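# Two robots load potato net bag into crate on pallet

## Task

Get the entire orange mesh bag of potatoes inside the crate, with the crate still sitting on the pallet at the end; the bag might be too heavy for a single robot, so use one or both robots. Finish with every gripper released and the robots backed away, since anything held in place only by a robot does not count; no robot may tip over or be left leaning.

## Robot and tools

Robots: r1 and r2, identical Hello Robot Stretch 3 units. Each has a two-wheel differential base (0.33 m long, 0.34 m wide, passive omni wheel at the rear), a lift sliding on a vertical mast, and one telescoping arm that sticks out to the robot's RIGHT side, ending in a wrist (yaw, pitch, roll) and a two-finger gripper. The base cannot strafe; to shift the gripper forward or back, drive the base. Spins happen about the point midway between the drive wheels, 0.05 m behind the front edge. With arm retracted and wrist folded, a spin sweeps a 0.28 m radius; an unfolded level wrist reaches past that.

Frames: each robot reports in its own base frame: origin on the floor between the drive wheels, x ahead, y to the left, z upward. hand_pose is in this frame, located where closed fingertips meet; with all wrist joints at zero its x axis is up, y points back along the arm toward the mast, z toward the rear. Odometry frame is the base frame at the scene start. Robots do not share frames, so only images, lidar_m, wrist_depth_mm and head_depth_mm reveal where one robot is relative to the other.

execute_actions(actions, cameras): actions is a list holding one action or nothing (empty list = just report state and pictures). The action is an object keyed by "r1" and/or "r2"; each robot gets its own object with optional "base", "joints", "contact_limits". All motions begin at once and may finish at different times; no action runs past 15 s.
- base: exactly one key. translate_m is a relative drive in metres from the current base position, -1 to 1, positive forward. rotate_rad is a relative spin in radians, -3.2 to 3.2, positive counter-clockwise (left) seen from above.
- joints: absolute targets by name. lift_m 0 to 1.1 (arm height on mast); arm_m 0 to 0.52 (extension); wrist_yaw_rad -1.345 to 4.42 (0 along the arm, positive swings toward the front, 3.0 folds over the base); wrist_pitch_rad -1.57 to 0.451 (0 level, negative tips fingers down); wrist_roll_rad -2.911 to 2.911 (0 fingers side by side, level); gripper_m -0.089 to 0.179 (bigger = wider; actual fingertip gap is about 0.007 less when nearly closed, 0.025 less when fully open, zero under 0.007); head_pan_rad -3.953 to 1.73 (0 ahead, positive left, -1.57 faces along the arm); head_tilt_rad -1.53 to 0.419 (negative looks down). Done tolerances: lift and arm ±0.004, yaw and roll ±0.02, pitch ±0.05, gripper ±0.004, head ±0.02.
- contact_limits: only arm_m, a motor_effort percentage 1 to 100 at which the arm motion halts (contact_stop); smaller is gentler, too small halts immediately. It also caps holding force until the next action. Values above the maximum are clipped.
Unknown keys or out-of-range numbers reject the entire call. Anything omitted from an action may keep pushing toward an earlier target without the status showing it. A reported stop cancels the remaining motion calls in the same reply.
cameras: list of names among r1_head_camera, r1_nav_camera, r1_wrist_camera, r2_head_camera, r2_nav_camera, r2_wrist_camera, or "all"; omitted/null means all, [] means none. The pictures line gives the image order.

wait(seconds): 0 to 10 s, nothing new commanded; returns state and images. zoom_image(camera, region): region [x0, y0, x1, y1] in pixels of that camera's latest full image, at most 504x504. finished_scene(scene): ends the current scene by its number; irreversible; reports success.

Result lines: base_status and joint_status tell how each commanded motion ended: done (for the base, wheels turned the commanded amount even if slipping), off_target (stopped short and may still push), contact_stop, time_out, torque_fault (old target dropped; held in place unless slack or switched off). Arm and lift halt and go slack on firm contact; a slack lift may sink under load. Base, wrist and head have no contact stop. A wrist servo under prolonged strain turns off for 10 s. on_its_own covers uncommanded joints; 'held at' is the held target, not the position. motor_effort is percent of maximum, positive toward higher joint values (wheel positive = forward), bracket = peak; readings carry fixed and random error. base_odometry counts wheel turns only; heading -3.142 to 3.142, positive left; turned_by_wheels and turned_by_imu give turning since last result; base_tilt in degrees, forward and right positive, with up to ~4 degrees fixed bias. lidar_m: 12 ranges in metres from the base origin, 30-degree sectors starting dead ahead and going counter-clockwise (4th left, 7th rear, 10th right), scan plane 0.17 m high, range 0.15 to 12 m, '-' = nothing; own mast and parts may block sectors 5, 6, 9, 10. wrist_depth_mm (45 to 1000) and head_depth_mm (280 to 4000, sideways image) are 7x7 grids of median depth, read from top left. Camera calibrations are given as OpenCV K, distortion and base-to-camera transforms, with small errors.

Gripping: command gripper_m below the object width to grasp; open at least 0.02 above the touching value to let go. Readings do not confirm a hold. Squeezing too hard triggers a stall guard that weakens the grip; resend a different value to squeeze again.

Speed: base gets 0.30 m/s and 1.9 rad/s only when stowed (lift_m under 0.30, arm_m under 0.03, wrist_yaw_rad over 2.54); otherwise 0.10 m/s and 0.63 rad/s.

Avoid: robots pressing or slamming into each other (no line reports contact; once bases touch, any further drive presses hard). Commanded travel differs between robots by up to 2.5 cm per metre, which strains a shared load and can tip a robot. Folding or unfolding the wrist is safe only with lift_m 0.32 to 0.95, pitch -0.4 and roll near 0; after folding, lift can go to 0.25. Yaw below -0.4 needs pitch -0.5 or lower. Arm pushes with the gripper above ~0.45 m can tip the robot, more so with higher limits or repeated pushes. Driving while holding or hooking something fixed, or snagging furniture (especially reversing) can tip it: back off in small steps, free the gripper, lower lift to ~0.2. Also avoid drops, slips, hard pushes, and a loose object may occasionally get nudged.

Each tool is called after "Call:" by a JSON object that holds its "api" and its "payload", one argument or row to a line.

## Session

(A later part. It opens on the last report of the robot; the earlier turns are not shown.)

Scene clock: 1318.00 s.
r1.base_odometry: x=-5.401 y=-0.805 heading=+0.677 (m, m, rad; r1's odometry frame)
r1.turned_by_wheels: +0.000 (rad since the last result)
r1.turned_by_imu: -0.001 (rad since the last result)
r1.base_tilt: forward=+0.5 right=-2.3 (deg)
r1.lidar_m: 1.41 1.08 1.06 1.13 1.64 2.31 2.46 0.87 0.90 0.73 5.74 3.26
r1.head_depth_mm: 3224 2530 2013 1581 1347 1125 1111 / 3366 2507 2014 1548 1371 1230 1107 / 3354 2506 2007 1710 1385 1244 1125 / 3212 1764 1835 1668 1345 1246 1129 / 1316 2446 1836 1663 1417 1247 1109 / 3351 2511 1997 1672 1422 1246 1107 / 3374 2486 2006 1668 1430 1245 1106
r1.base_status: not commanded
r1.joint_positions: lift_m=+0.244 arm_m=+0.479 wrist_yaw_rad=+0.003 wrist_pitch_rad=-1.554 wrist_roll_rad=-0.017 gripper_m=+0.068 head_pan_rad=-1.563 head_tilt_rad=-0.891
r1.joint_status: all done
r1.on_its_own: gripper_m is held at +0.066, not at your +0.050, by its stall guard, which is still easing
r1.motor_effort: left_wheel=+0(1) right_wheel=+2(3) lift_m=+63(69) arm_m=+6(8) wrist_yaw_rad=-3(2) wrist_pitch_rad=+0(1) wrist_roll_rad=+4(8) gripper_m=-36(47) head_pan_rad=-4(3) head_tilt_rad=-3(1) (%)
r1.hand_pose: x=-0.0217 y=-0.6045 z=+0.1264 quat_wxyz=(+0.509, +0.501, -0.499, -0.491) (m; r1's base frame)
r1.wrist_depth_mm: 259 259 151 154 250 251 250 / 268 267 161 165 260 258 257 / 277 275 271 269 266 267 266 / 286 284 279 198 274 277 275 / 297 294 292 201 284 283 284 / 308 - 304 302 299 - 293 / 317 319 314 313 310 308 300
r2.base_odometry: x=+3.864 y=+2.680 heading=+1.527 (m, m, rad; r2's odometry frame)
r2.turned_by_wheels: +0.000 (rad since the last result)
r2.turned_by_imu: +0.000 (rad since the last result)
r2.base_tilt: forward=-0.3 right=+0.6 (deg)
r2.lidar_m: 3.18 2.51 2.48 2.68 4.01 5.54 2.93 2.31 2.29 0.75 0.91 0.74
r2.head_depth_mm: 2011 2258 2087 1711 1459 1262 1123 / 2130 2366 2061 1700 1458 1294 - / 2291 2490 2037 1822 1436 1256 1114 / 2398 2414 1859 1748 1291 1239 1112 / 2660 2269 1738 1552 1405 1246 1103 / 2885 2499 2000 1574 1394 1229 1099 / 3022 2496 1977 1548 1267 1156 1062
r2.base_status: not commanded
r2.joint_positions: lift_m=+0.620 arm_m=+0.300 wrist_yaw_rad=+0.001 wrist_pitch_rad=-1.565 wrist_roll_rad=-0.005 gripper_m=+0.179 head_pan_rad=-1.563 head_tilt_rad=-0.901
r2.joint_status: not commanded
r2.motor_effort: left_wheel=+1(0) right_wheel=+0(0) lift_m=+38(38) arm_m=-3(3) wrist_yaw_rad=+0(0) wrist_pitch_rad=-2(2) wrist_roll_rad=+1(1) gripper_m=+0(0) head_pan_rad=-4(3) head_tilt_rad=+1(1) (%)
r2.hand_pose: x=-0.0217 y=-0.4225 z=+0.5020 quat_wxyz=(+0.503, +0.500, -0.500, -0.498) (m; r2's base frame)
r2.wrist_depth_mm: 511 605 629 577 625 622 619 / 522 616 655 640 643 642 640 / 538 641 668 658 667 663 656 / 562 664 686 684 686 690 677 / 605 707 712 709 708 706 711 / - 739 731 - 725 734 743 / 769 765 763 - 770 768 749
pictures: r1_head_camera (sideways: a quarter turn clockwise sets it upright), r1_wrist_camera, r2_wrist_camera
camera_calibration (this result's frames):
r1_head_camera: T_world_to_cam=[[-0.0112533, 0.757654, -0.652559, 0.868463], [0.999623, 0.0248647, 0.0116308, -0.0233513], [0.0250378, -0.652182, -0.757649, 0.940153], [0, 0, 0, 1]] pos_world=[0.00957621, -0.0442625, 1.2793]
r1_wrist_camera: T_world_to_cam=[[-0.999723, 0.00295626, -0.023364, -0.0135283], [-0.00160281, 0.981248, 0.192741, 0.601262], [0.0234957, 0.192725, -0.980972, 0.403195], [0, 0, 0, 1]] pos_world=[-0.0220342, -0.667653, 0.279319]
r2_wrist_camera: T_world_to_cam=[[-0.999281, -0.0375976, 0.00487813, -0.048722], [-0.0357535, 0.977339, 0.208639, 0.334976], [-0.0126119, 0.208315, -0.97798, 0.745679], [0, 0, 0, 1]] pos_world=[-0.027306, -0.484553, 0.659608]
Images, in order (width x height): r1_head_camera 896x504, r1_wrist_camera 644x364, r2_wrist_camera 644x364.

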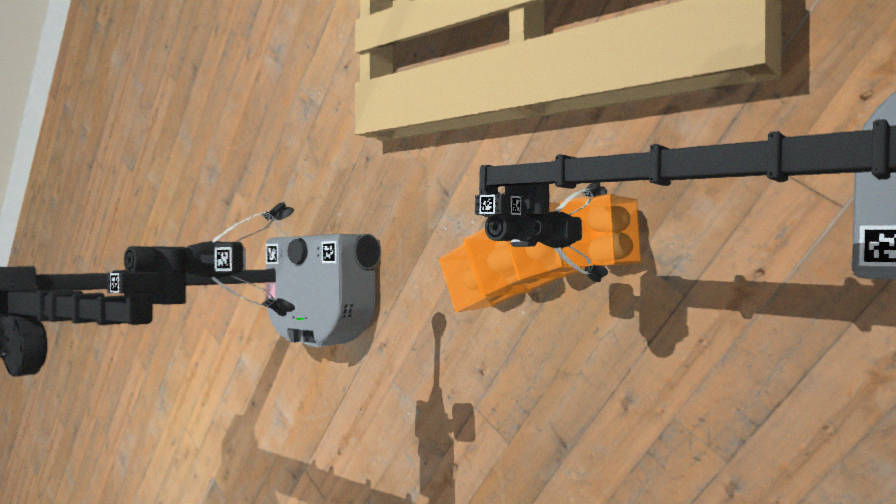

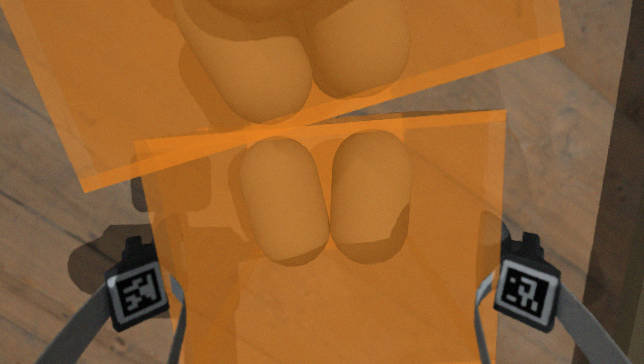

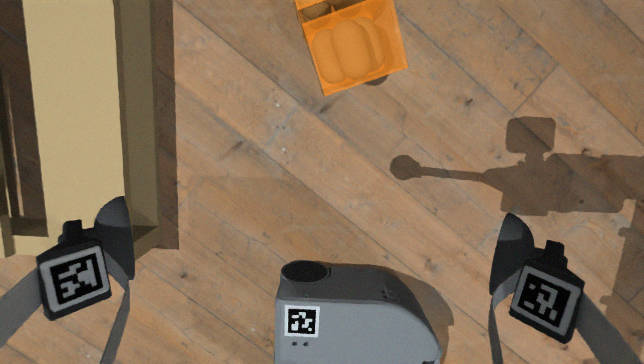

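Call:
{"api": "execute_actions", "payload": {
  "actions": [
    {"r2":{"base":{"translate_m":-0.045},"joints":{"arm_m":0.465,"lift_m":0.3,"wrist_yaw_rad":0.45}},"r1":{"joints":{"lift_m":0.225}}}
  ],
  "cameras": ["r2_wrist_camera","r2_head_camera"]
}}

Scene clock: 1326.87 s.
r1.base_odometry: x=-5.401 y=-0.805 heading=+0.678 (m, m, rad; r1's odometry frame)
r1.turned_by_wheels: +0.000 (rad since the last result)
r1.turned_by_imu: -0.001 (rad since the last result)
r1.base_tilt: forward=+0.4 right=-2.4 (deg)
r1.lidar_m: 1.41 1.08 1.06 1.13 1.63 2.31 2.45 0.87 0.89 0.73 5.71 3.24
r1.head_depth_mm: 3237 2525 2012 1574 1339 1124 1111 / 3376 2507 1996 1564 1373 1225 1117 / 3338 2531 2000 1715 1385 1246 1123 / 3357 2525 1856 1634 1342 1247 1123 / 3079 1570 1752 1630 1425 1244 1107 / 3374 2512 1999 1666 1424 1241 1108 / 3412 2511 1992 1670 1426 1248 1110
r1.base_status: not commanded
r1.joint_positions: lift_m=+0.239 arm_m=+0.480 wrist_yaw_rad=+0.009 wrist_pitch_rad=-1.554 wrist_roll_rad=-0.031 gripper_m=+0.107 head_pan_rad=-1.563 head_tilt_rad=-0.891
r1.joint_status: lift_m contact_stop (moved -0.005 of -0.019)
r1.on_its_own: gripper_m is held at +0.106, not at your +0.050, by its stall guard, which is not easing now; lift_m is slack since a contact_stop, until your next command for it (your +0.225 is given up)
r1.motor_effort: left_wheel=+1(2) right_wheel=+0(6) lift_m=+42(57) arm_m=+4(6) wrist_yaw_rad=-8(10) wrist_pitch_rad=+0(1) wrist_roll_rad=+12(13) gripper_m=-20(26) head_pan_rad=-4(3) head_tilt_rad=-3(3) (%)
r1.hand_pose: x=-0.0218 y=-0.6047 z=+0.1213 quat_wxyz=(+0.514, +0.506, -0.494, -0.486) (m; r1's base frame)
r1.wrist_depth_mm: 256 256 148 153 247 247 246 / 265 263 161 165 256 255 254 / 273 271 269 264 264 263 262 / 282 282 275 195 271 271 269 / 291 290 288 203 281 279 277 / 302 - 298 297 294 - 289 / 313 314 308 308 305 303 294
r2.base_odometry: x=+3.862 y=+2.635 heading=+1.527 (m, m, rad; r2's odometry frame)
r2.turned_by_wheels: +0.000 (rad since the last result)
r2.turned_by_imu: +0.000 (rad since the last result)
r2.base_tilt: forward=-0.2 right=+0.7 (deg)
r2.lidar_m: 3.20 2.54 2.50 2.71 4.05 5.51 2.89 2.28 2.25 0.75 0.97 0.78
r2.head_depth_mm: 2007 2231 2100 1716 1461 1275 1127 / 2086 2331 2080 1702 1453 1264 1116 / 2304 2464 2064 1700 1450 1261 1112 / 2435 2541 1934 1703 1350 1236 1118 / 2640 1619 1701 1452 1370 1239 1101 / 2861 2483 1984 1623 1418 1237 1096 / 3025 2471 1979 1525 1309 1197 1091
r2.base_status: done
r2.joint_positions: lift_m=+0.300 arm_m=+0.465 wrist_yaw_rad=+0.449 wrist_pitch_rad=-1.566 wrist_roll_rad=-0.004 gripper_m=+0.179 head_pan_rad=-1.563 head_tilt_rad=-0.901
r2.joint_status: all done
r2.motor_effort: left_wheel=+0(3) right_wheel=+0(4) lift_m=+22(34) arm_m=+2(2) wrist_yaw_rad=+2(3) wrist_pitch_rad=-2(2) wrist_roll_rad=+1(1) gripper_m=+1(1) head_pan_rad=-4(4) head_tilt_rad=+1(2) (%)
r2.hand_pose: x=-0.0315 y=-0.5893 z=+0.1827 quat_wxyz=(+0.601, +0.598, -0.376, -0.374) (m; r2's base frame)
r2.wrist_depth_mm: 317 318 315 169 314 316 313 / 331 330 323 182 327 326 328 / 338 341 335 260 337 337 337 / 351 351 343 224 349 346 346 / 362 361 364 286 358 358 360 / - 374 372 377 372 374 372 / 389 392 387 389 388 387 387
pictures: r2_head_camera (sideways: a quarter turn clockwise sets it upright), r2_wrist_camera
camera_calibration (this result's frames):
r2_head_camera: T_world_to_cam=[[-0.032264, 0.763978, -0.644435, 0.866128], [0.9991, 0.00687953, -0.0418648, 0.0525887], [-0.0275503, -0.645206, -0.763512, 0.952815], [0, 0, 0, 1]] pos_world=[0.00165377, -0.047302, 1.28785]
r2_wrist_camera: T_world_to_cam=[[-0.884696, -0.466144, 0.00486648, -0.312174], [-0.454964, 0.865658, 0.20891, 0.485147], [-0.101595, 0.182608, -0.977923, 0.45006], [0, 0, 0, 1]] pos_world=[-0.00973098, -0.647674, 0.340291]
Images, in order (width x height): r2_head_camera 896x504, r2_wrist_camera 644x364.

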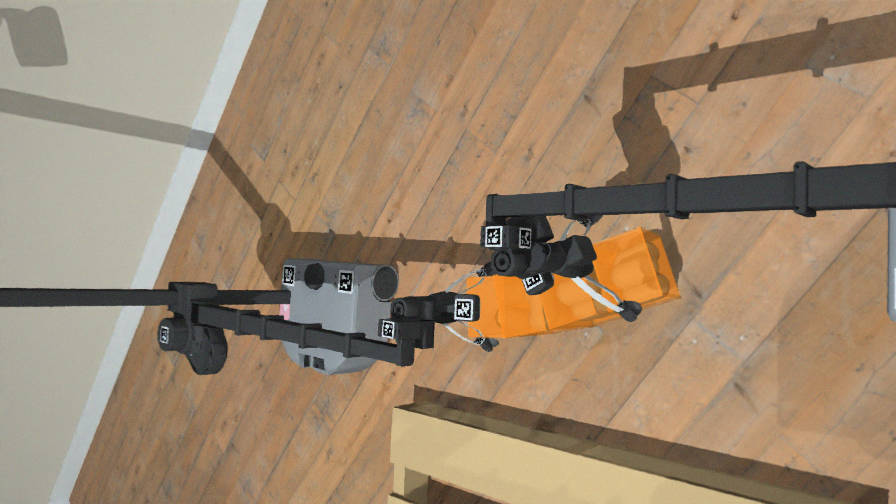

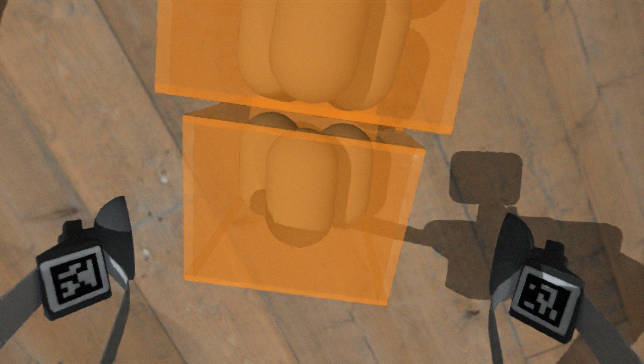

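Call:
{"api": "execute_actions", "payload": {
  "actions": [
    {"r2":{"joints":{"lift_m":0.224,"wrist_yaw_rad":0.35}},"r1":{"joints":{"lift_m":0.224,"gripper_m":0.179}}}
  ],
  "cameras": []
}}

Call:
{"api": "execute_actions", "payload": {
  "actions": [
    {"r2":{"joints":{"gripper_m":0.05}}}
  ],
  "cameras": []
}}

Call:
{"api": "execute_actions", "payload": {
  "actions": [
    {"r2":{"base":{"translate_m":0.06},"joints":{"lift_m":0.245,"arm_m":0.42,"wrist_yaw_rad":0.1}}}
  ],
  "cameras": []
}}

Call:
{"api": "execute_actions", "payload": {
  "actions": [
    {"r2":{"joints":{"lift_m":0.224,"gripper_m":0.179,"wrist_yaw_rad":0}}}
  ],
  "cameras": ["r1_wrist_camera","r2_wrist_camera","r1_head_camera"]
}}

Scene clock: 1340.73 s.
r1.base_odometry: x=-5.401 y=-0.805 heading=+0.677 (m, m, rad; r1's odometry frame)
r1.turned_by_wheels: +0.000 (rad since the last result)
r1.turned_by_imu: -0.001 (rad since the last result)
r1.base_tilt: forward=+0.5 right=-2.4 (deg)
r1.lidar_m: 1.40 1.09 1.06 1.13 1.64 2.31 2.46 0.87 0.90 0.73 5.72 3.26
r1.head_depth_mm: 3204 2517 2014 1584 1339 1126 1108 / 3380 2502 2010 1561 1367 1225 1117 / 3334 2512 2002 1705 1397 1242 1127 / 3379 2492 1857 1634 1339 1251 1125 / 3087 1621 1754 1626 1426 1248 1105 / 3397 2535 2014 1666 1423 1245 1110 / 3366 2512 2003 1665 1428 1243 1108
r1.base_status: not commanded
r1.joint_positions: lift_m=+0.238 arm_m=+0.480 wrist_yaw_rad=+0.003 wrist_pitch_rad=-1.550 wrist_roll_rad=-0.015 gripper_m=+0.179 head_pan_rad=-1.563 head_tilt_rad=-0.891
r1.joint_status: lift_m contact_stop (moved -0.002 of -0.015); the others done
r1.on_its_own: lift_m is slack since a contact_stop, until your next command for it (your +0.224 is given up)
r1.motor_effort: left_wheel=-1(0) right_wheel=+4(4) lift_m=+41(41) arm_m=+2(5) wrist_yaw_rad=-3(11) wrist_pitch_rad=-1(2) wrist_roll_rad=+3(14) gripper_m=+0(82) head_pan_rad=-4(4) head_tilt_rad=-3(3) (%)
r1.hand_pose: x=-0.0217 y=-0.6060 z=+0.1197 quat_wxyz=(+0.510, +0.499, -0.500, -0.491) (m; r1's base frame)
r1.wrist_depth_mm: 254 253 146 149 244 245 245 / 263 261 154 161 255 254 252 / 270 269 266 263 262 262 260 / 280 277 274 198 197 268 268 / 290 286 285 207 279 279 277 / 297 296 296 290 290 291 283 / 315 309 306 305 302 298 298
r2.base_odometry: x=+3.862 y=+2.635 heading=+1.527 (m, m, rad; r2's odometry frame)
r2.turned_by_wheels: +0.000 (rad since the last result)
r2.turned_by_imu: +0.000 (rad since the last result)
r2.base_tilt: forward=-0.3 right=+0.7 (deg)
r2.lidar_m: 3.19 2.54 2.51 2.71 4.05 5.52 2.90 2.29 2.26 0.90 0.97 0.78
r2.head_depth_mm: 1995 2228 2095 1717 1474 1267 1123 / 2099 2377 2071 1710 1445 1262 1120 / 2284 2474 2069 1699 1445 1266 1118 / 2444 2558 1918 1695 1352 1236 1108 / 2645 1611 1712 1455 1370 1245 1104 / 2865 2496 1985 1609 1414 1237 1095 / 3012 2486 1966 1524 1301 1191 1086
r2.base_status: not commanded
r2.joint_positions: lift_m=+0.225 arm_m=+0.465 wrist_yaw_rad=+0.351 wrist_pitch_rad=-1.574 wrist_roll_rad=-0.004 gripper_m=+0.179 head_pan_rad=-1.563 head_tilt_rad=-0.901
r2.joint_status: all done
r2.motor_effort: left_wheel=+2(2) right_wheel=-3(4) lift_m=+15(25) arm_m=+1(2) wrist_yaw_rad=+0(2) wrist_pitch_rad=+1(2) wrist_roll_rad=+1(1) gripper_m=-1(1) head_pan_rad=-2(3) head_tilt_rad=+1(1) (%)
r2.hand_pose: x=-0.0302 y=-0.5863 z=+0.1072 quat_wxyz=(+0.580, +0.581, -0.402, -0.405) (m; r2's base frame)
r2.wrist_depth_mm: 247 247 106 101 145 245 244 / 257 255 154 120 253 254 252 / 264 263 260 197 260 262 261 / 274 275 191 144 269 270 270 / 281 284 277 152 279 279 278 / - 293 293 286 291 289 289 / 305 305 305 304 301 303 301
pictures: none
No camera images: the call's "cameras" was empty. Leave "cameras" out to get every camera's image.

not run: a stop came earlier in this reply.

not run: a stop came earlier in this reply.

not run: a stop came earlier in this reply.

Call:
{"api": "execute_actions", "payload": {
  "actions": [
    {"r2":{"joints":{"gripper_m":0.05}},"r1":{"joints":{"lift_m":0.3}}}
  ],
  "cameras": []
}}

Call:
{"api": "execute_actions", "payload": {
  "actions": [
    {"r2":{"base":{"translate_m":0.06},"joints":{"lift_m":0.245,"arm_m":0.42,"wrist_yaw_rad":0.1}}}
  ],
  "cameras": []
}}

Call:
{"api": "execute_actions", "payload": {
  "actions": [
    {"r2":{"joints":{"lift_m":0.226,"gripper_m":0.179,"wrist_yaw_rad":0}}}
  ],
  "cameras": ["r1_wrist_camera","r2_wrist_camera","r1_head_camera"]
}}

Scene clock: 1348.93 s.
r1.base_odometry: x=-5.401 y=-0.805 heading=+0.677 (m, m, rad; r1's odometry frame)
r1.turned_by_wheels: +0.000 (rad since the last result)
r1.turned_by_imu: -0.001 (rad since the last result)
r1.base_tilt: forward=+0.4 right=-2.4 (deg)
r1.lidar_m: 1.41 1.08 1.07 1.13 1.64 2.31 2.46 0.87 0.89 0.73 5.76 3.24
r1.head_depth_mm: 3214 2525 2000 1591 1341 1127 1109 / 3355 2505 2005 1553 1370 1236 1106 / 3337 2518 1994 1702 1398 1248 1125 / 3387 2535 1862 1621 1346 1247 1126 / 3094 1618 1762 1588 1422 1245 1108 / 3363 2505 2010 1659 1414 1243 1108 / 3324 2508 2008 1668 1418 1247 1106
r1.base_status: not commanded
r1.joint_positions: lift_m=+0.299 arm_m=+0.480 wrist_yaw_rad=+0.002 wrist_pitch_rad=-1.550 wrist_roll_rad=-0.013 gripper_m=+0.179 head_pan_rad=-1.563 head_tilt_rad=-0.891
r1.joint_status: all done
r1.motor_effort: left_wheel=-1(1) right_wheel=+3(4) lift_m=+67(69) arm_m=+2(2) wrist_yaw_rad=-2(4) wrist_pitch_rad=-1(2) wrist_roll_rad=+2(3) gripper_m=+0(0) head_pan_rad=-3(3) head_tilt_rad=-3(4) (%)
r1.hand_pose: x=-0.0217 y=-0.6061 z=+0.1812 quat_wxyz=(+0.509, +0.498, -0.501, -0.491) (m; r1's base frame)
r1.wrist_depth_mm: 312 309 204 175 303 302 298 / 322 320 314 214 308 310 305 / 332 330 327 267 320 320 314 / 343 341 339 259 327 331 319 / 352 353 349 347 344 339 322 / 363 364 361 357 357 353 332 / 381 378 374 370 370 366 348
r2.base_odometry: x=+3.862 y=+2.635 heading=+1.527 (m, m, rad; r2's odometry frame)
r2.turned_by_wheels: +0.000 (rad since the last result)
r2.turned_by_imu: +0.000 (rad since the last result)
r2.base_tilt: forward=-0.2 right=+0.6 (deg)
r2.lidar_m: 3.20 2.54 2.50 2.70 4.08 5.50 2.89 2.29 2.26 0.75 0.98 0.78
r2.head_depth_mm: 1987 2224 2105 1713 1465 1273 1122 / 2102 2349 2069 1701 1454 1257 1118 / 2236 2462 2054 1689 1439 1255 1126 / 2448 2557 1983 1675 1340 1241 1112 / 2620 1579 1709 1559 1368 1241 1103 / 2843 2509 1975 1609 1418 1232 1087 / 2997 2479 1975 1533 1310 1187 1086
r2.base_status: not commanded
r2.joint_positions: lift_m=+0.225 arm_m=+0.465 wrist_yaw_rad=+0.351 wrist_pitch_rad=-1.578 wrist_roll_rad=-0.005 gripper_m=+0.057 head_pan_rad=-1.563 head_tilt_rad=-0.901
r2.joint_status: gripper_m off_target (ended at +0.057, target +0.050)
r2.motor_effort: left_wheel=+3(3) right_wheel=-3(7) lift_m=+16(16) arm_m=+2(1) wrist_yaw_rad=+0(0) wrist_pitch_rad=+2(3) wrist_roll_rad=+1(1) gripper_m=-100(99) head_pan_rad=-4(3) head_tilt_rad=+1(1) (%)
r2.hand_pose: x=-0.0305 y=-0.5854 z=+0.1073 quat_wxyz=(+0.579, +0.582, -0.401, -0.406) (m; r2's base frame)
r2.wrist_depth_mm: 248 249 109 102 145 246 245 / 259 256 163 121 253 254 253 / 267 265 260 195 262 262 261 / 275 274 196 146 270 271 270 / 284 282 282 156 281 279 280 / 294 296 295 292 292 - 291 / 309 307 306 304 305 306 304
pictures: none
No camera images: the call's "cameras" was empty. Leave "cameras" out to get every camera's image.

Scene clock: 1350.70 s.
r1.base_odometry: x=-5.401 y=-0.805 heading=+0.677 (m, m, rad; r1's odometry frame)
r1.turned_by_wheels: +0.000 (rad since the last result)
r1.turned_by_imu: +0.000 (rad since the last result)
r1.base_tilt: forward=+0.4 right=-2.4 (deg)
r1.lidar_m: 1.41 1.09 1.06 1.13 1.64 2.32 2.45 0.87 0.89 0.76 5.70 3.27
r1.head_depth_mm: 3199 2523 2009 1582 1344 1126 1107 / 3356 2531 2004 1543 1367 1239 1108 / 3362 2515 2020 1707 1392 1248 1128 / 3232 2340 1800 1486 1362 1247 1125 / 3380 2254 1842 1662 1430 1246 1106 / 3350 2507 1997 1658 1425 1248 1106 / 3381 2491 2004 1676 1428 1246 1105
r1.base_status: not commanded
r1.joint_positions: lift_m=+0.299 arm_m=+0.480 wrist_yaw_rad=+0.002 wrist_pitch_rad=-1.550 wrist_roll_rad=-0.013 gripper_m=+0.179 head_pan_rad=-1.563 head_tilt_rad=-0.891
r1.joint_status: not commanded
r1.motor_effort: left_wheel=-1(1) right_wheel=+3(3) lift_m=+66(67) arm_m=+2(2) wrist_yaw_rad=-1(2) wrist_pitch_rad=-1(1) wrist_roll_rad=+2(2) gripper_m=+0(0) head_pan_rad=-3(3) head_tilt_rad=-3(3) (%)
r1.hand_pose: x=-0.0217 y=-0.6061 z=+0.1812 quat_wxyz=(+0.509, +0.498, -0.501, -0.491) (m; r1's base frame)
r1.wrist_depth_mm: 310 308 208 208 305 301 300 / 319 321 318 286 313 312 307 / 331 328 324 249 320 319 312 / 338 341 339 266 333 330 321 / 352 350 348 347 344 338 322 / 367 362 362 359 357 354 332 / 384 378 373 371 370 364 349
r2.base_odometry: x=+3.865 y=+2.695 heading=+1.527 (m, m, rad; r2's odometry frame)
r2.turned_by_wheels: +0.000 (rad since the last result)
r2.turned_by_imu: +0.000 (rad since the last result)
r2.base_tilt: forward=-0.3 right=+0.6 (deg)
r2.lidar_m: 3.16 2.50 2.47 2.66 4.00 5.54 2.94 2.32 2.29 0.72 0.89 0.73
r2.head_depth_mm: 2006 2272 2073 1725 1458 1276 1122 / 2160 2385 2041 1711 1455 1263 1115 / 2304 2502 2027 1697 1448 1258 1117 / 2402 2392 1869 1613 1405 1228 1114 / 2691 1573 1756 1627 1411 1234 1098 / 2898 2498 1977 1582 1387 1239 1104 / 3031 2493 1978 1548 1268 1153 1050
r2.base_status: done
r2.joint_positions: lift_m=+0.244 arm_m=+0.420 wrist_yaw_rad=+0.101 wrist_pitch_rad=-1.552 wrist_roll_rad=-0.002 gripper_m=+0.062 head_pan_rad=-1.563 head_tilt_rad=-0.901
r2.joint_status: all done
r2.on_its_own: gripper_m is held at +0.059, not at your +0.050, by its stall guard, which is still easing
r2.motor_effort: left_wheel=-1(9) right_wheel=+2(5) lift_m=+46(48) arm_m=-3(4) wrist_yaw_rad=+0(7) wrist_pitch_rad=-6(11) wrist_roll_rad=+0(7) gripper_m=-47(100) head_pan_rad=-2(4) head_tilt_rad=+2(1) (%)
r2.hand_pose: x=-0.0236 y=-0.5461 z=+0.1264 quat_wxyz=(+0.529, +0.521, -0.478, -0.469) (m; r2's base frame)
r2.wrist_depth_mm: 265 266 164 115 156 264 265 / 275 272 270 125 166 273 272 / 282 282 280 241 281 282 280 / 291 290 287 156 288 291 288 / 299 299 296 160 297 297 298 / 307 312 311 171 310 - 309 / 322 322 322 322 319 319 320
pictures: none
No camera images: the call's "cameras" was empty. Leave "cameras" out to get every camera's image.

Scene clock: 1352.37 s.
r1.base_odometry: x=-5.401 y=-0.805 heading=+0.677 (m, m, rad; r1's odometry frame)
r1.turned_by_wheels: +0.000 (rad since the last result)
r1.turned_by_imu: +0.000 (rad since the last result)
r1.base_tilt: forward=+0.4 right=-2.4 (deg)
r1.lidar_m: 1.40 1.08 1.06 1.13 1.63 2.32 2.46 0.87 0.90 0.76 5.69 3.28
r1.head_depth_mm: 3212 2525 2009 1583 1340 1121 1108 / 3370 2517 1999 1543 1369 1235 1108 / 3377 2514 1999 1705 1398 1244 1129 / 3213 2327 1788 1535 1361 1249 1125 / 3345 2295 1835 1660 1424 1243 1107 / 3341 2518 1998 1661 1423 1240 1107 / 3339 2510 2002 1656 1424 1244 1107
r1.base_status: not commanded
r1.joint_positions: lift_m=+0.299 arm_m=+0.480 wrist_yaw_rad=+0.002 wrist_pitch_rad=-1.550 wrist_roll_rad=-0.013 gripper_m=+0.179 head_pan_rad=-1.563 head_tilt_rad=-0.891
r1.joint_status: not commanded
r1.motor_effort: left_wheel=-1(0) right_wheel=+3(3) lift_m=+67(66) arm_m=+2(2) wrist_yaw_rad=-1(2) wrist_pitch_rad=-1(1) wrist_roll_rad=+2(2) gripper_m=+0(0) head_pan_rad=-3(4) head_tilt_rad=-3(3) (%)
r1.hand_pose: x=-0.0217 y=-0.6061 z=+0.1812 quat_wxyz=(+0.509, +0.498, -0.501, -0.491) (m; r1's base frame)
r1.wrist_depth_mm: 313 307 207 208 303 302 298 / 321 320 316 284 312 311 305 / 331 330 325 249 322 321 314 / 344 341 339 265 331 329 319 / 355 349 350 346 344 342 324 / 364 362 361 358 356 352 330 / 384 380 373 371 370 365 349
r2.base_odometry: x=+3.865 y=+2.695 heading=+1.527 (m, m, rad; r2's odometry frame)
r2.turned_by_wheels: +0.000 (rad since the last result)
r2.turned_by_imu: +0.000 (rad since the last result)
r2.base_tilt: forward=-0.2 right=+0.7 (deg)
r2.lidar_m: 3.16 2.50 2.47 2.66 4.00 5.55 2.94 2.32 2.29 0.72 0.89 0.73
r2.head_depth_mm: 2045 2271 2085 1723 1462 1270 1124 / 2149 2368 2071 1711 1464 1258 1123 / 2284 2485 2045 1693 1447 1264 1127 / 2445 2385 1842 1587 1419 1231 1108 / 2684 2278 1777 1632 1417 1240 1096 / 2868 2500 2006 1573 1386 1242 1098 / 3043 2465 1986 1562 1268 1150 1045
r2.base_status: not commanded
r2.joint_positions: lift_m=+0.230 arm_m=+0.420 wrist_yaw_rad=+0.000 wrist_pitch_rad=-1.571 wrist_roll_rad=-0.001 gripper_m=+0.179 head_pan_rad=-1.563 head_tilt_rad=-0.901
r2.joint_status: lift_m contact_stop (moved -0.014 of -0.018); the others done
r2.on_its_own: lift_m is slack since a contact_stop, until your next command for it (your +0.226 is given up)
r2.motor_effort: left_wheel=+1(1) right_wheel=-1(2) lift_m=+30(42) arm_m=-1(4) wrist_yaw_rad=+1(1) wrist_pitch_rad=+0(5) wrist_roll_rad=+0(0) gripper_m=+1(97) head_pan_rad=-3(4) head_tilt_rad=+2(1) (%)
r2.hand_pose: x=-0.0216 y=-0.5407 z=+0.1128 quat_wxyz=(+0.500, +0.500, -0.499, -0.500) (m; r2's base frame)
r2.wrist_depth_mm: 253 251 144 103 145 251 250 / 259 259 168 116 168 259 258 / 269 268 265 204 266 266 266 / 278 278 200 147 272 276 276 / 284 288 285 155 285 285 285 / - 299 297 173 297 297 296 / 309 311 309 311 309 308 307
pictures: r1_head_camera (sideways: a quarter turn clockwise sets it upright), r1_wrist_camera, r2_wrist_camera
camera_calibration (this result's frames):
r1_head_camera: T_world_to_cam=[[-0.0112533, 0.757654, -0.652559, 0.868463], [0.999623, 0.0248647, 0.0116308, -0.0233513], [0.0250378, -0.652182, -0.757649, 0.940153], [0, 0, 0, 1]] pos_world=[0.00957621, -0.0442625, 1.2793]
r1_wrist_camera: T_world_to_cam=[[-0.9997, 0.00704064, -0.0234681, -0.00973904], [0.00250333, 0.982162, 0.18802, 0.593736], [0.0243732, 0.187905, -0.981885, 0.4545], [0, 0, 0, 1]] pos_world=[-0.0223001, -0.668479, 0.334404]
r2_wrist_camera: T_world_to_cam=[[-0.999458, -0.032589, 0.00466345, -0.0485047], [-0.0308309, 0.976237, 0.214502, 0.530539], [-0.011543, 0.214242, -0.976712, 0.392751], [0, 0, 0, 1]] pos_world=[-0.0275879, -0.603657, 0.270029]
Images, in order (width x height): r1_head_camera 896x504, r1_wrist_camera 644x364, r2_wrist_camera 644x364.

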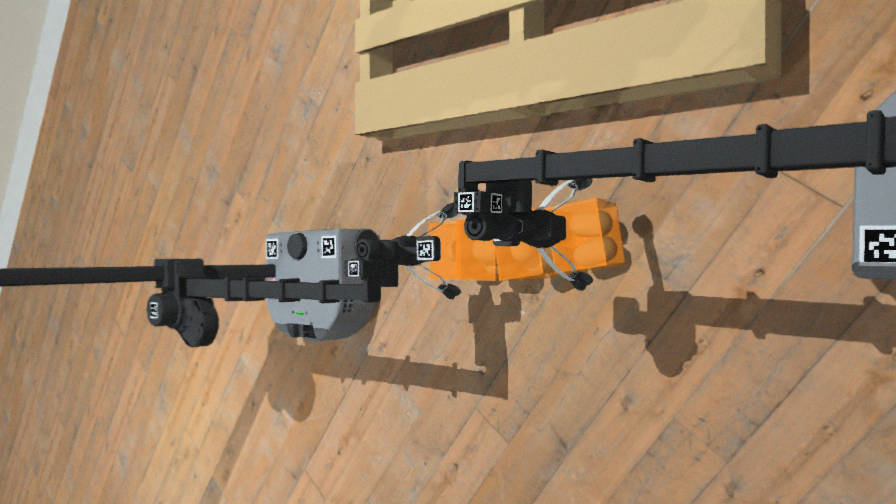

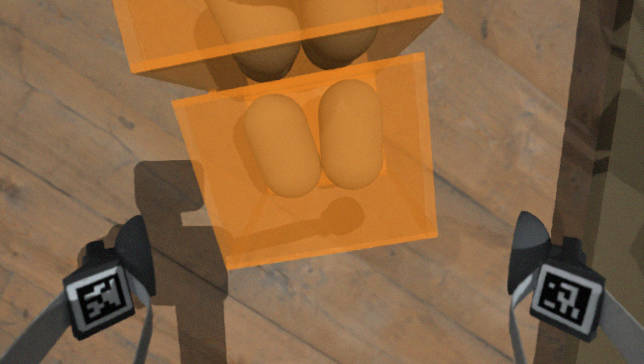

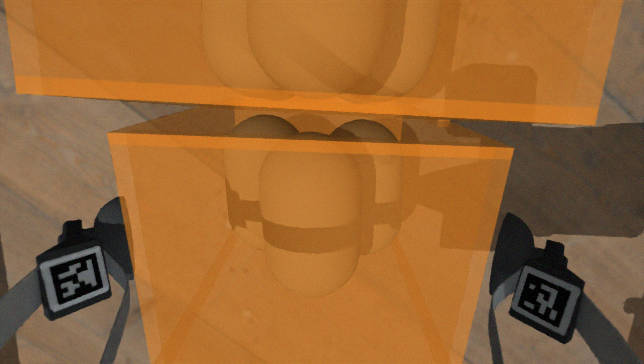

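Call:
{"api": "execute_actions", "payload": {
  "actions": [
    {"r1":{"base":{"translate_m":0.015},"joints":{"arm_m":0.505,"wrist_yaw_rad":0.15}},"r2":{"joints":{"lift_m":0.3}}}
  ],
  "cameras": []
}}

Call:
{"api": "execute_actions", "payload": {
  "actions": [
    {"r1":{"joints":{"lift_m":0.228}},"r2":{"joints":{"lift_m":0.228}}}
  ],
  "cameras": ["r1_wrist_camera","r2_wrist_camera"]
}}

Scene clock: 1365.47 s.
r1.base_odometry: x=-5.389 y=-0.796 heading=+0.677 (m, m, rad; r1's odometry frame)
r1.turned_by_wheels: +0.000 (rad since the last result)
r1.turned_by_imu: -0.001 (rad since the last result)
r1.base_tilt: forward=+0.4 right=-2.4 (deg)
r1.lidar_m: 1.39 1.07 1.05 1.12 1.62 2.33 2.48 0.88 0.92 0.76 5.75 3.25
r1.head_depth_mm: 3216 2530 2005 1572 1320 1122 1109 / 3364 2523 2005 1584 1373 1246 1103 / 3376 2503 1994 1754 1414 1240 1126 / 3214 2344 1747 1513 1351 1246 1125 / 3371 2349 1865 1660 1422 1245 1108 / 3375 2533 1992 1672 1420 1240 1106 / 3347 2499 1993 1669 1418 1242 1108
r1.base_status: done
r1.joint_positions: lift_m=+0.299 arm_m=+0.505 wrist_yaw_rad=+0.148 wrist_pitch_rad=-1.550 wrist_roll_rad=-0.012 gripper_m=+0.179 head_pan_rad=-1.563 head_tilt_rad=-0.891
r1.joint_status: all done
r1.motor_effort: left_wheel=-1(4) right_wheel=+2(7) lift_m=+67(67) arm_m=+2(4) wrist_yaw_rad=+3(3) wrist_pitch_rad=-1(2) wrist_roll_rad=+2(2) gripper_m=+0(0) head_pan_rad=-4(4) head_tilt_rad=-2(4) (%)
r1.hand_pose: x=-0.0244 y=-0.6313 z=+0.1812 quat_wxyz=(+0.543, +0.533, -0.464, -0.453) (m; r1's base frame)
r1.wrist_depth_mm: 312 308 305 180 210 300 300 / 321 319 315 215 307 311 307 / 332 326 324 261 318 321 315 / 342 340 337 257 330 330 324 / 356 352 348 347 344 342 325 / 365 361 361 358 357 355 330 / 383 379 375 368 367 367 346
r2.base_odometry: x=+3.865 y=+2.695 heading=+1.527 (m, m, rad; r2's odometry frame)
r2.turned_by_wheels: +0.000 (rad since the last result)
r2.turned_by_imu: +0.000 (rad since the last result)
r2.base_tilt: forward=-0.3 right=+0.6 (deg)
r2.lidar_m: 3.16 2.50 2.46 2.66 4.02 5.56 2.94 2.32 2.29 0.72 0.89 0.73
r2.head_depth_mm: 2024 2238 2087 1722 1447 1264 1131 / 2165 2386 2061 1713 1452 1264 1114 / 2292 2504 2049 1674 1431 1274 1135 / 2436 2372 1814 1621 1353 1229 1109 / 2673 2262 1753 1618 1419 1240 1101 / 2870 2493 1979 1569 1383 1236 1098 / 3029 2479 1984 1553 1273 1147 1038
r2.base_status: not commanded
r2.joint_positions: lift_m=+0.300 arm_m=+0.420 wrist_yaw_rad=+0.000 wrist_pitch_rad=-1.571 wrist_roll_rad=-0.001 gripper_m=+0.179 head_pan_rad=-1.563 head_tilt_rad=-0.901
r2.joint_status: all done
r2.motor_effort: left_wheel=+1(1) right_wheel=+0(1) lift_m=+38(41) arm_m=+0(1) wrist_yaw_rad=+1(1) wrist_pitch_rad=+0(0) wrist_roll_rad=+0(0) gripper_m=+0(0) head_pan_rad=-3(4) head_tilt_rad=+2(1) (%)
r2.hand_pose: x=-0.0216 y=-0.5409 z=+0.1821 quat_wxyz=(+0.500, +0.500, -0.499, -0.500) (m; r2's base frame)
r2.wrist_depth_mm: 317 317 314 169 312 315 316 / 329 327 325 181 324 325 324 / 341 339 339 261 339 336 334 / 352 352 349 224 345 347 348 / 360 359 363 251 361 359 364 / - 378 373 377 371 375 372 / 387 390 389 389 389 385 388
pictures: none
No camera images: the call's "cameras" was empty. Leave "cameras" out to get every camera's image.

Scene clock: 1366.97 s.
r1.base_odometry: x=-5.389 y=-0.796 heading=+0.677 (m, m, rad; r1's odometry frame)
r1.turned_by_wheels: +0.000 (rad since the last result)
r1.turned_by_imu: +0.000 (rad since the last result)
r1.base_tilt: forward=+0.4 right=-2.3 (deg)
r1.lidar_m: 1.39 1.08 1.06 1.12 1.63 2.32 2.47 0.88 0.92 0.76 5.74 3.25
r1.head_depth_mm: 3208 2518 1991 1576 1315 1127 1107 / 3433 2539 1991 1582 1367 1244 1122 / 3383 2534 1997 1702 1393 1242 1126 / 3260 2349 1745 1515 1349 1242 1126 / 3358 2336 1864 1671 1427 1241 1107 / 3346 2532 2011 1663 1423 1245 1104 / 3358 2517 1994 1669 1423 1244 1107
r1.base_status: not commanded
r1.joint_positions: lift_m=+0.229 arm_m=+0.505 wrist_yaw_rad=+0.148 wrist_pitch_rad=-1.550 wrist_roll_rad=-0.012 gripper_m=+0.179 head_pan_rad=-1.563 head_tilt_rad=-0.891
r1.joint_status: all done
r1.motor_effort: left_wheel=-1(1) right_wheel=+1(1) lift_m=+15(62) arm_m=+2(2) wrist_yaw_rad=+3(3) wrist_pitch_rad=-1(2) wrist_roll_rad=+2(2) gripper_m=+0(0) head_pan_rad=-3(4) head_tilt_rad=-3(3) (%)
r1.hand_pose: x=-0.0244 y=-0.6313 z=+0.1108 quat_wxyz=(+0.543, +0.533, -0.464, -0.453) (m; r1's base frame)
r1.wrist_depth_mm: 246 245 148 143 138 238 236 / 253 252 249 159 154 245 245 / 262 260 257 253 253 253 250 / 272 268 265 187 185 263 259 / 279 277 275 196 268 269 267 / 288 286 285 283 279 280 275 / 304 300 297 295 292 288 289
r2.base_odometry: x=+3.865 y=+2.695 heading=+1.527 (m, m, rad; r2's odometry frame)
r2.turned_by_wheels: +0.000 (rad since the last result)
r2.turned_by_imu: +0.000 (rad since the last result)
r2.base_tilt: forward=-0.3 right=+0.6 (deg)
r2.lidar_m: 3.15 2.50 2.47 2.66 3.99 5.53 2.93 2.32 2.29 0.72 0.89 0.73
r2.head_depth_mm: 2020 2274 2075 1742 1477 1266 1134 / 2152 2392 2087 1691 1455 1268 1117 / 2288 2486 2060 1685 1444 1263 1134 / 2434 2380 1830 1607 1411 1230 1114 / 2683 2344 1822 1584 1413 1235 1100 / 2883 2490 1992 1580 1387 1233 1098 / 3067 2457 1980 1559 1273 1149 1047
r2.base_status: not commanded
r2.joint_positions: lift_m=+0.228 arm_m=+0.420 wrist_yaw_rad=+0.000 wrist_pitch_rad=-1.570 wrist_roll_rad=-0.001 gripper_m=+0.179 head_pan_rad=-1.563 head_tilt_rad=-0.901
r2.joint_status: all done
r2.motor_effort: left_wheel=+1(1) right_wheel=-1(1) lift_m=+21(38) arm_m=-1(1) wrist_yaw_rad=+1(1) wrist_pitch_rad=+0(1) wrist_roll_rad=+0(0) gripper_m=+0(0) head_pan_rad=-2(3) head_tilt_rad=+1(1) (%)
r2.hand_pose: x=-0.0216 y=-0.5409 z=+0.1108 quat_wxyz=(+0.500, +0.500, -0.500, -0.500) (m; r2's base frame)
r2.wrist_depth_mm: 250 250 142 101 142 250 249 / 258 257 164 114 165 256 256 / 268 266 263 204 264 265 265 / 276 275 196 145 270 274 272 / 284 284 281 152 282 284 282 / - 295 297 167 297 293 292 / 308 307 305 305 306 305 304
pictures: r1_wrist_camera, r2_wrist_camera
camera_calibration (this result's frames):
r1_wrist_camera: T_world_to_cam=[[-0.990218, -0.137539, -0.0234805, -0.104959], [-0.139496, 0.972209, 0.18802, 0.621997], [-0.00303213, 0.189456, -0.981885, 0.390521], [0, 0, 0, 1]] pos_world=[-0.0159815, -0.693133, 0.264035]
r2_wrist_camera: T_world_to_cam=[[-0.999458, -0.0325863, 0.00469, -0.0485038], [-0.0308319, 0.976409, 0.213716, 0.531344], [-0.0115436, 0.213456, -0.976885, 0.390464], [0, 0, 0, 1]] pos_world=[-0.0275878, -0.603736, 0.268109]
Images, in order (width x height): r1_wrist_camera 644x364, r2_wrist_camera 644x364.

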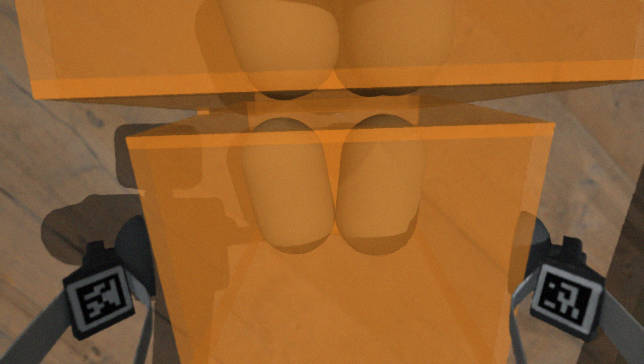

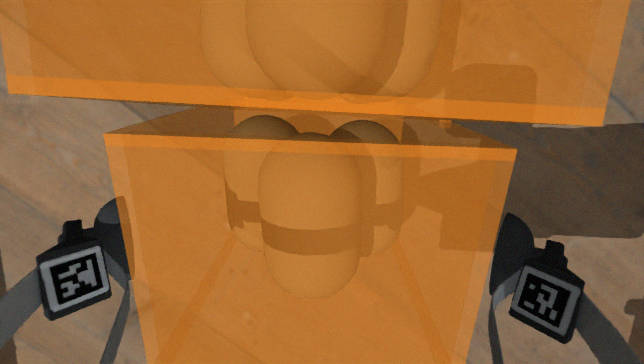

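Call:
{"api": "execute_actions", "payload": {
  "actions": [
    {"r1":{"joints":{"lift_m":0.22,"gripper_m":0.04}},"r2":{"joints":{"lift_m":0.22,"gripper_m":0.04}}}
  ],
  "cameras": []
}}

Call:
{"api": "execute_actions", "payload": {
  "actions": [
    {"r1":{"joints":{"lift_m":0.6,"arm_m":0.495}},"r2":{"joints":{"lift_m":0.6,"arm_m":0.41}}}
  ],
  "cameras": ["r1_wrist_camera","r2_wrist_camera"]
}}

Call:
{"api": "execute_actions", "payload": {
  "actions": [
    {"r1":{"base":{"translate_m":-0.47},"joints":{"gripper_m":0.03}},"r2":{"base":{"translate_m":0.47},"joints":{"gripper_m":0.03}}}
  ],
  "cameras": ["r1_wrist_camera","r2_wrist_camera"]
}}

Call:
{"api": "execute_actions", "payload": {
  "actions": [
    {"r1":{"base":{"translate_m":-0.45},"joints":{"gripper_m":0.04}},"r2":{"base":{"translate_m":0.45},"joints":{"gripper_m":0.04}}}
  ]
}}

Scene clock: 1380.03 s.
r1.base_odometry: x=-5.389 y=-0.796 heading=+0.677 (m, m, rad; r1's odometry frame)
r1.turned_by_wheels: +0.000 (rad since the last result)
r1.turned_by_imu: -0.001 (rad since the last result)
r1.base_tilt: forward=+0.4 right=-2.5 (deg)
r1.lidar_m: 1.39 1.08 1.05 1.12 1.62 2.33 2.47 0.88 0.92 0.76 5.77 3.26
r1.head_depth_mm: 3243 2529 2000 1583 1313 1128 1106 / 3354 2520 2009 1570 1370 1245 1124 / 3387 2539 2016 1715 1396 1246 1122 / 3221 2353 1761 1550 1340 1237 1126 / 3357 2272 1854 1665 1432 1246 1104 / 3373 2527 2001 1662 1426 1242 1106 / 3375 2502 2003 1665 1429 1245 1107
r1.base_status: not commanded
r1.joint_positions: lift_m=+0.222 arm_m=+0.505 wrist_yaw_rad=+0.148 wrist_pitch_rad=-1.555 wrist_roll_rad=-0.002 gripper_m=+0.045 head_pan_rad=-1.563 head_tilt_rad=-0.891
r1.joint_status: lift_m contact_stop (moved -0.006 of -0.009); gripper_m off_target (ended at +0.045, target +0.040)
r1.on_its_own: gripper_m is held at +0.044, not at your +0.040, by its stall guard, which is still easing; lift_m is slack since a contact_stop, until your next command for it
r1.motor_effort: left_wheel=-3(6) right_wheel=+4(15) lift_m=+41(42) arm_m=+3(2) wrist_yaw_rad=+3(3) wrist_pitch_rad=+0(1) wrist_roll_rad=-3(4) gripper_m=-27(100) head_pan_rad=-3(4) head_tilt_rad=-2(3) (%)
r1.hand_pose: x=-0.0246 y=-0.6299 z=+0.1045 quat_wxyz=(+0.540, +0.532, -0.465, -0.457) (m; r1's base frame)
r1.wrist_depth_mm: 240 240 141 138 133 233 232 / 249 248 246 157 154 241 239 / 259 256 251 194 247 249 248 / 266 265 259 187 192 257 256 / 275 271 272 199 266 264 264 / 285 - 281 280 278 277 273 / 293 294 292 288 288 285 284
r2.base_odometry: x=+3.865 y=+2.695 heading=+1.527 (m, m, rad; r2's odometry frame)
r2.turned_by_wheels: +0.000 (rad since the last result)
r2.turned_by_imu: +0.000 (rad since the last result)
r2.base_tilt: forward=-0.2 right=+0.5 (deg)
r2.lidar_m: 3.18 2.50 2.47 2.66 3.99 5.56 2.93 2.33 2.29 0.72 0.89 0.73
r2.head_depth_mm: 2033 2253 2070 1713 1457 1264 1122 / 2169 2389 2059 1698 1454 1270 1122 / 2297 2498 2031 1708 1447 1259 1129 / 2423 2447 1838 1601 1415 1227 1111 / 2676 2259 1802 1591 1424 1244 1109 / 2922 2475 1992 1575 1390 1239 1097 / 3008 2484 1977 1556 1280 1153 1041
r2.base_status: not commanded
r2.joint_positions: lift_m=+0.228 arm_m=+0.420 wrist_yaw_rad=+0.001 wrist_pitch_rad=-1.577 wrist_roll_rad=-0.005 gripper_m=+0.043 head_pan_rad=-1.563 head_tilt_rad=-0.901
r2.joint_status: lift_m contact_stop (moved +0.000 of -0.008); the others done
r2.on_its_own: lift_m is slack since a contact_stop, until your next command for it (your +0.220 is given up)
r2.motor_effort: left_wheel=+1(0) right_wheel=-1(2) lift_m=+29(27) arm_m=+0(1) wrist_yaw_rad=+0(0) wrist_pitch_rad=+2(3) wrist_roll_rad=+1(1) gripper_m=-58(99) head_pan_rad=-3(3) head_tilt_rad=+0(1) (%)
r2.hand_pose: x=-0.0217 y=-0.5390 z=+0.1106 quat_wxyz=(+0.500, +0.503, -0.496, -0.500) (m; r2's base frame)
r2.wrist_depth_mm: 251 251 142 102 142 249 248 / 259 258 254 115 174 257 256 / 267 268 262 199 263 267 265 / 276 275 206 147 271 276 275 / 285 284 284 157 283 283 284 / 296 300 297 294 296 - 293 / 313 309 308 308 306 307 304
pictures: none
No camera images: the call's "cameras" was empty. Leave "cameras" out to get every camera's image.

not run: a stop came earlier in this reply.

not run: a stop came earlier in this reply.

not run: a stop came earlier in this reply.


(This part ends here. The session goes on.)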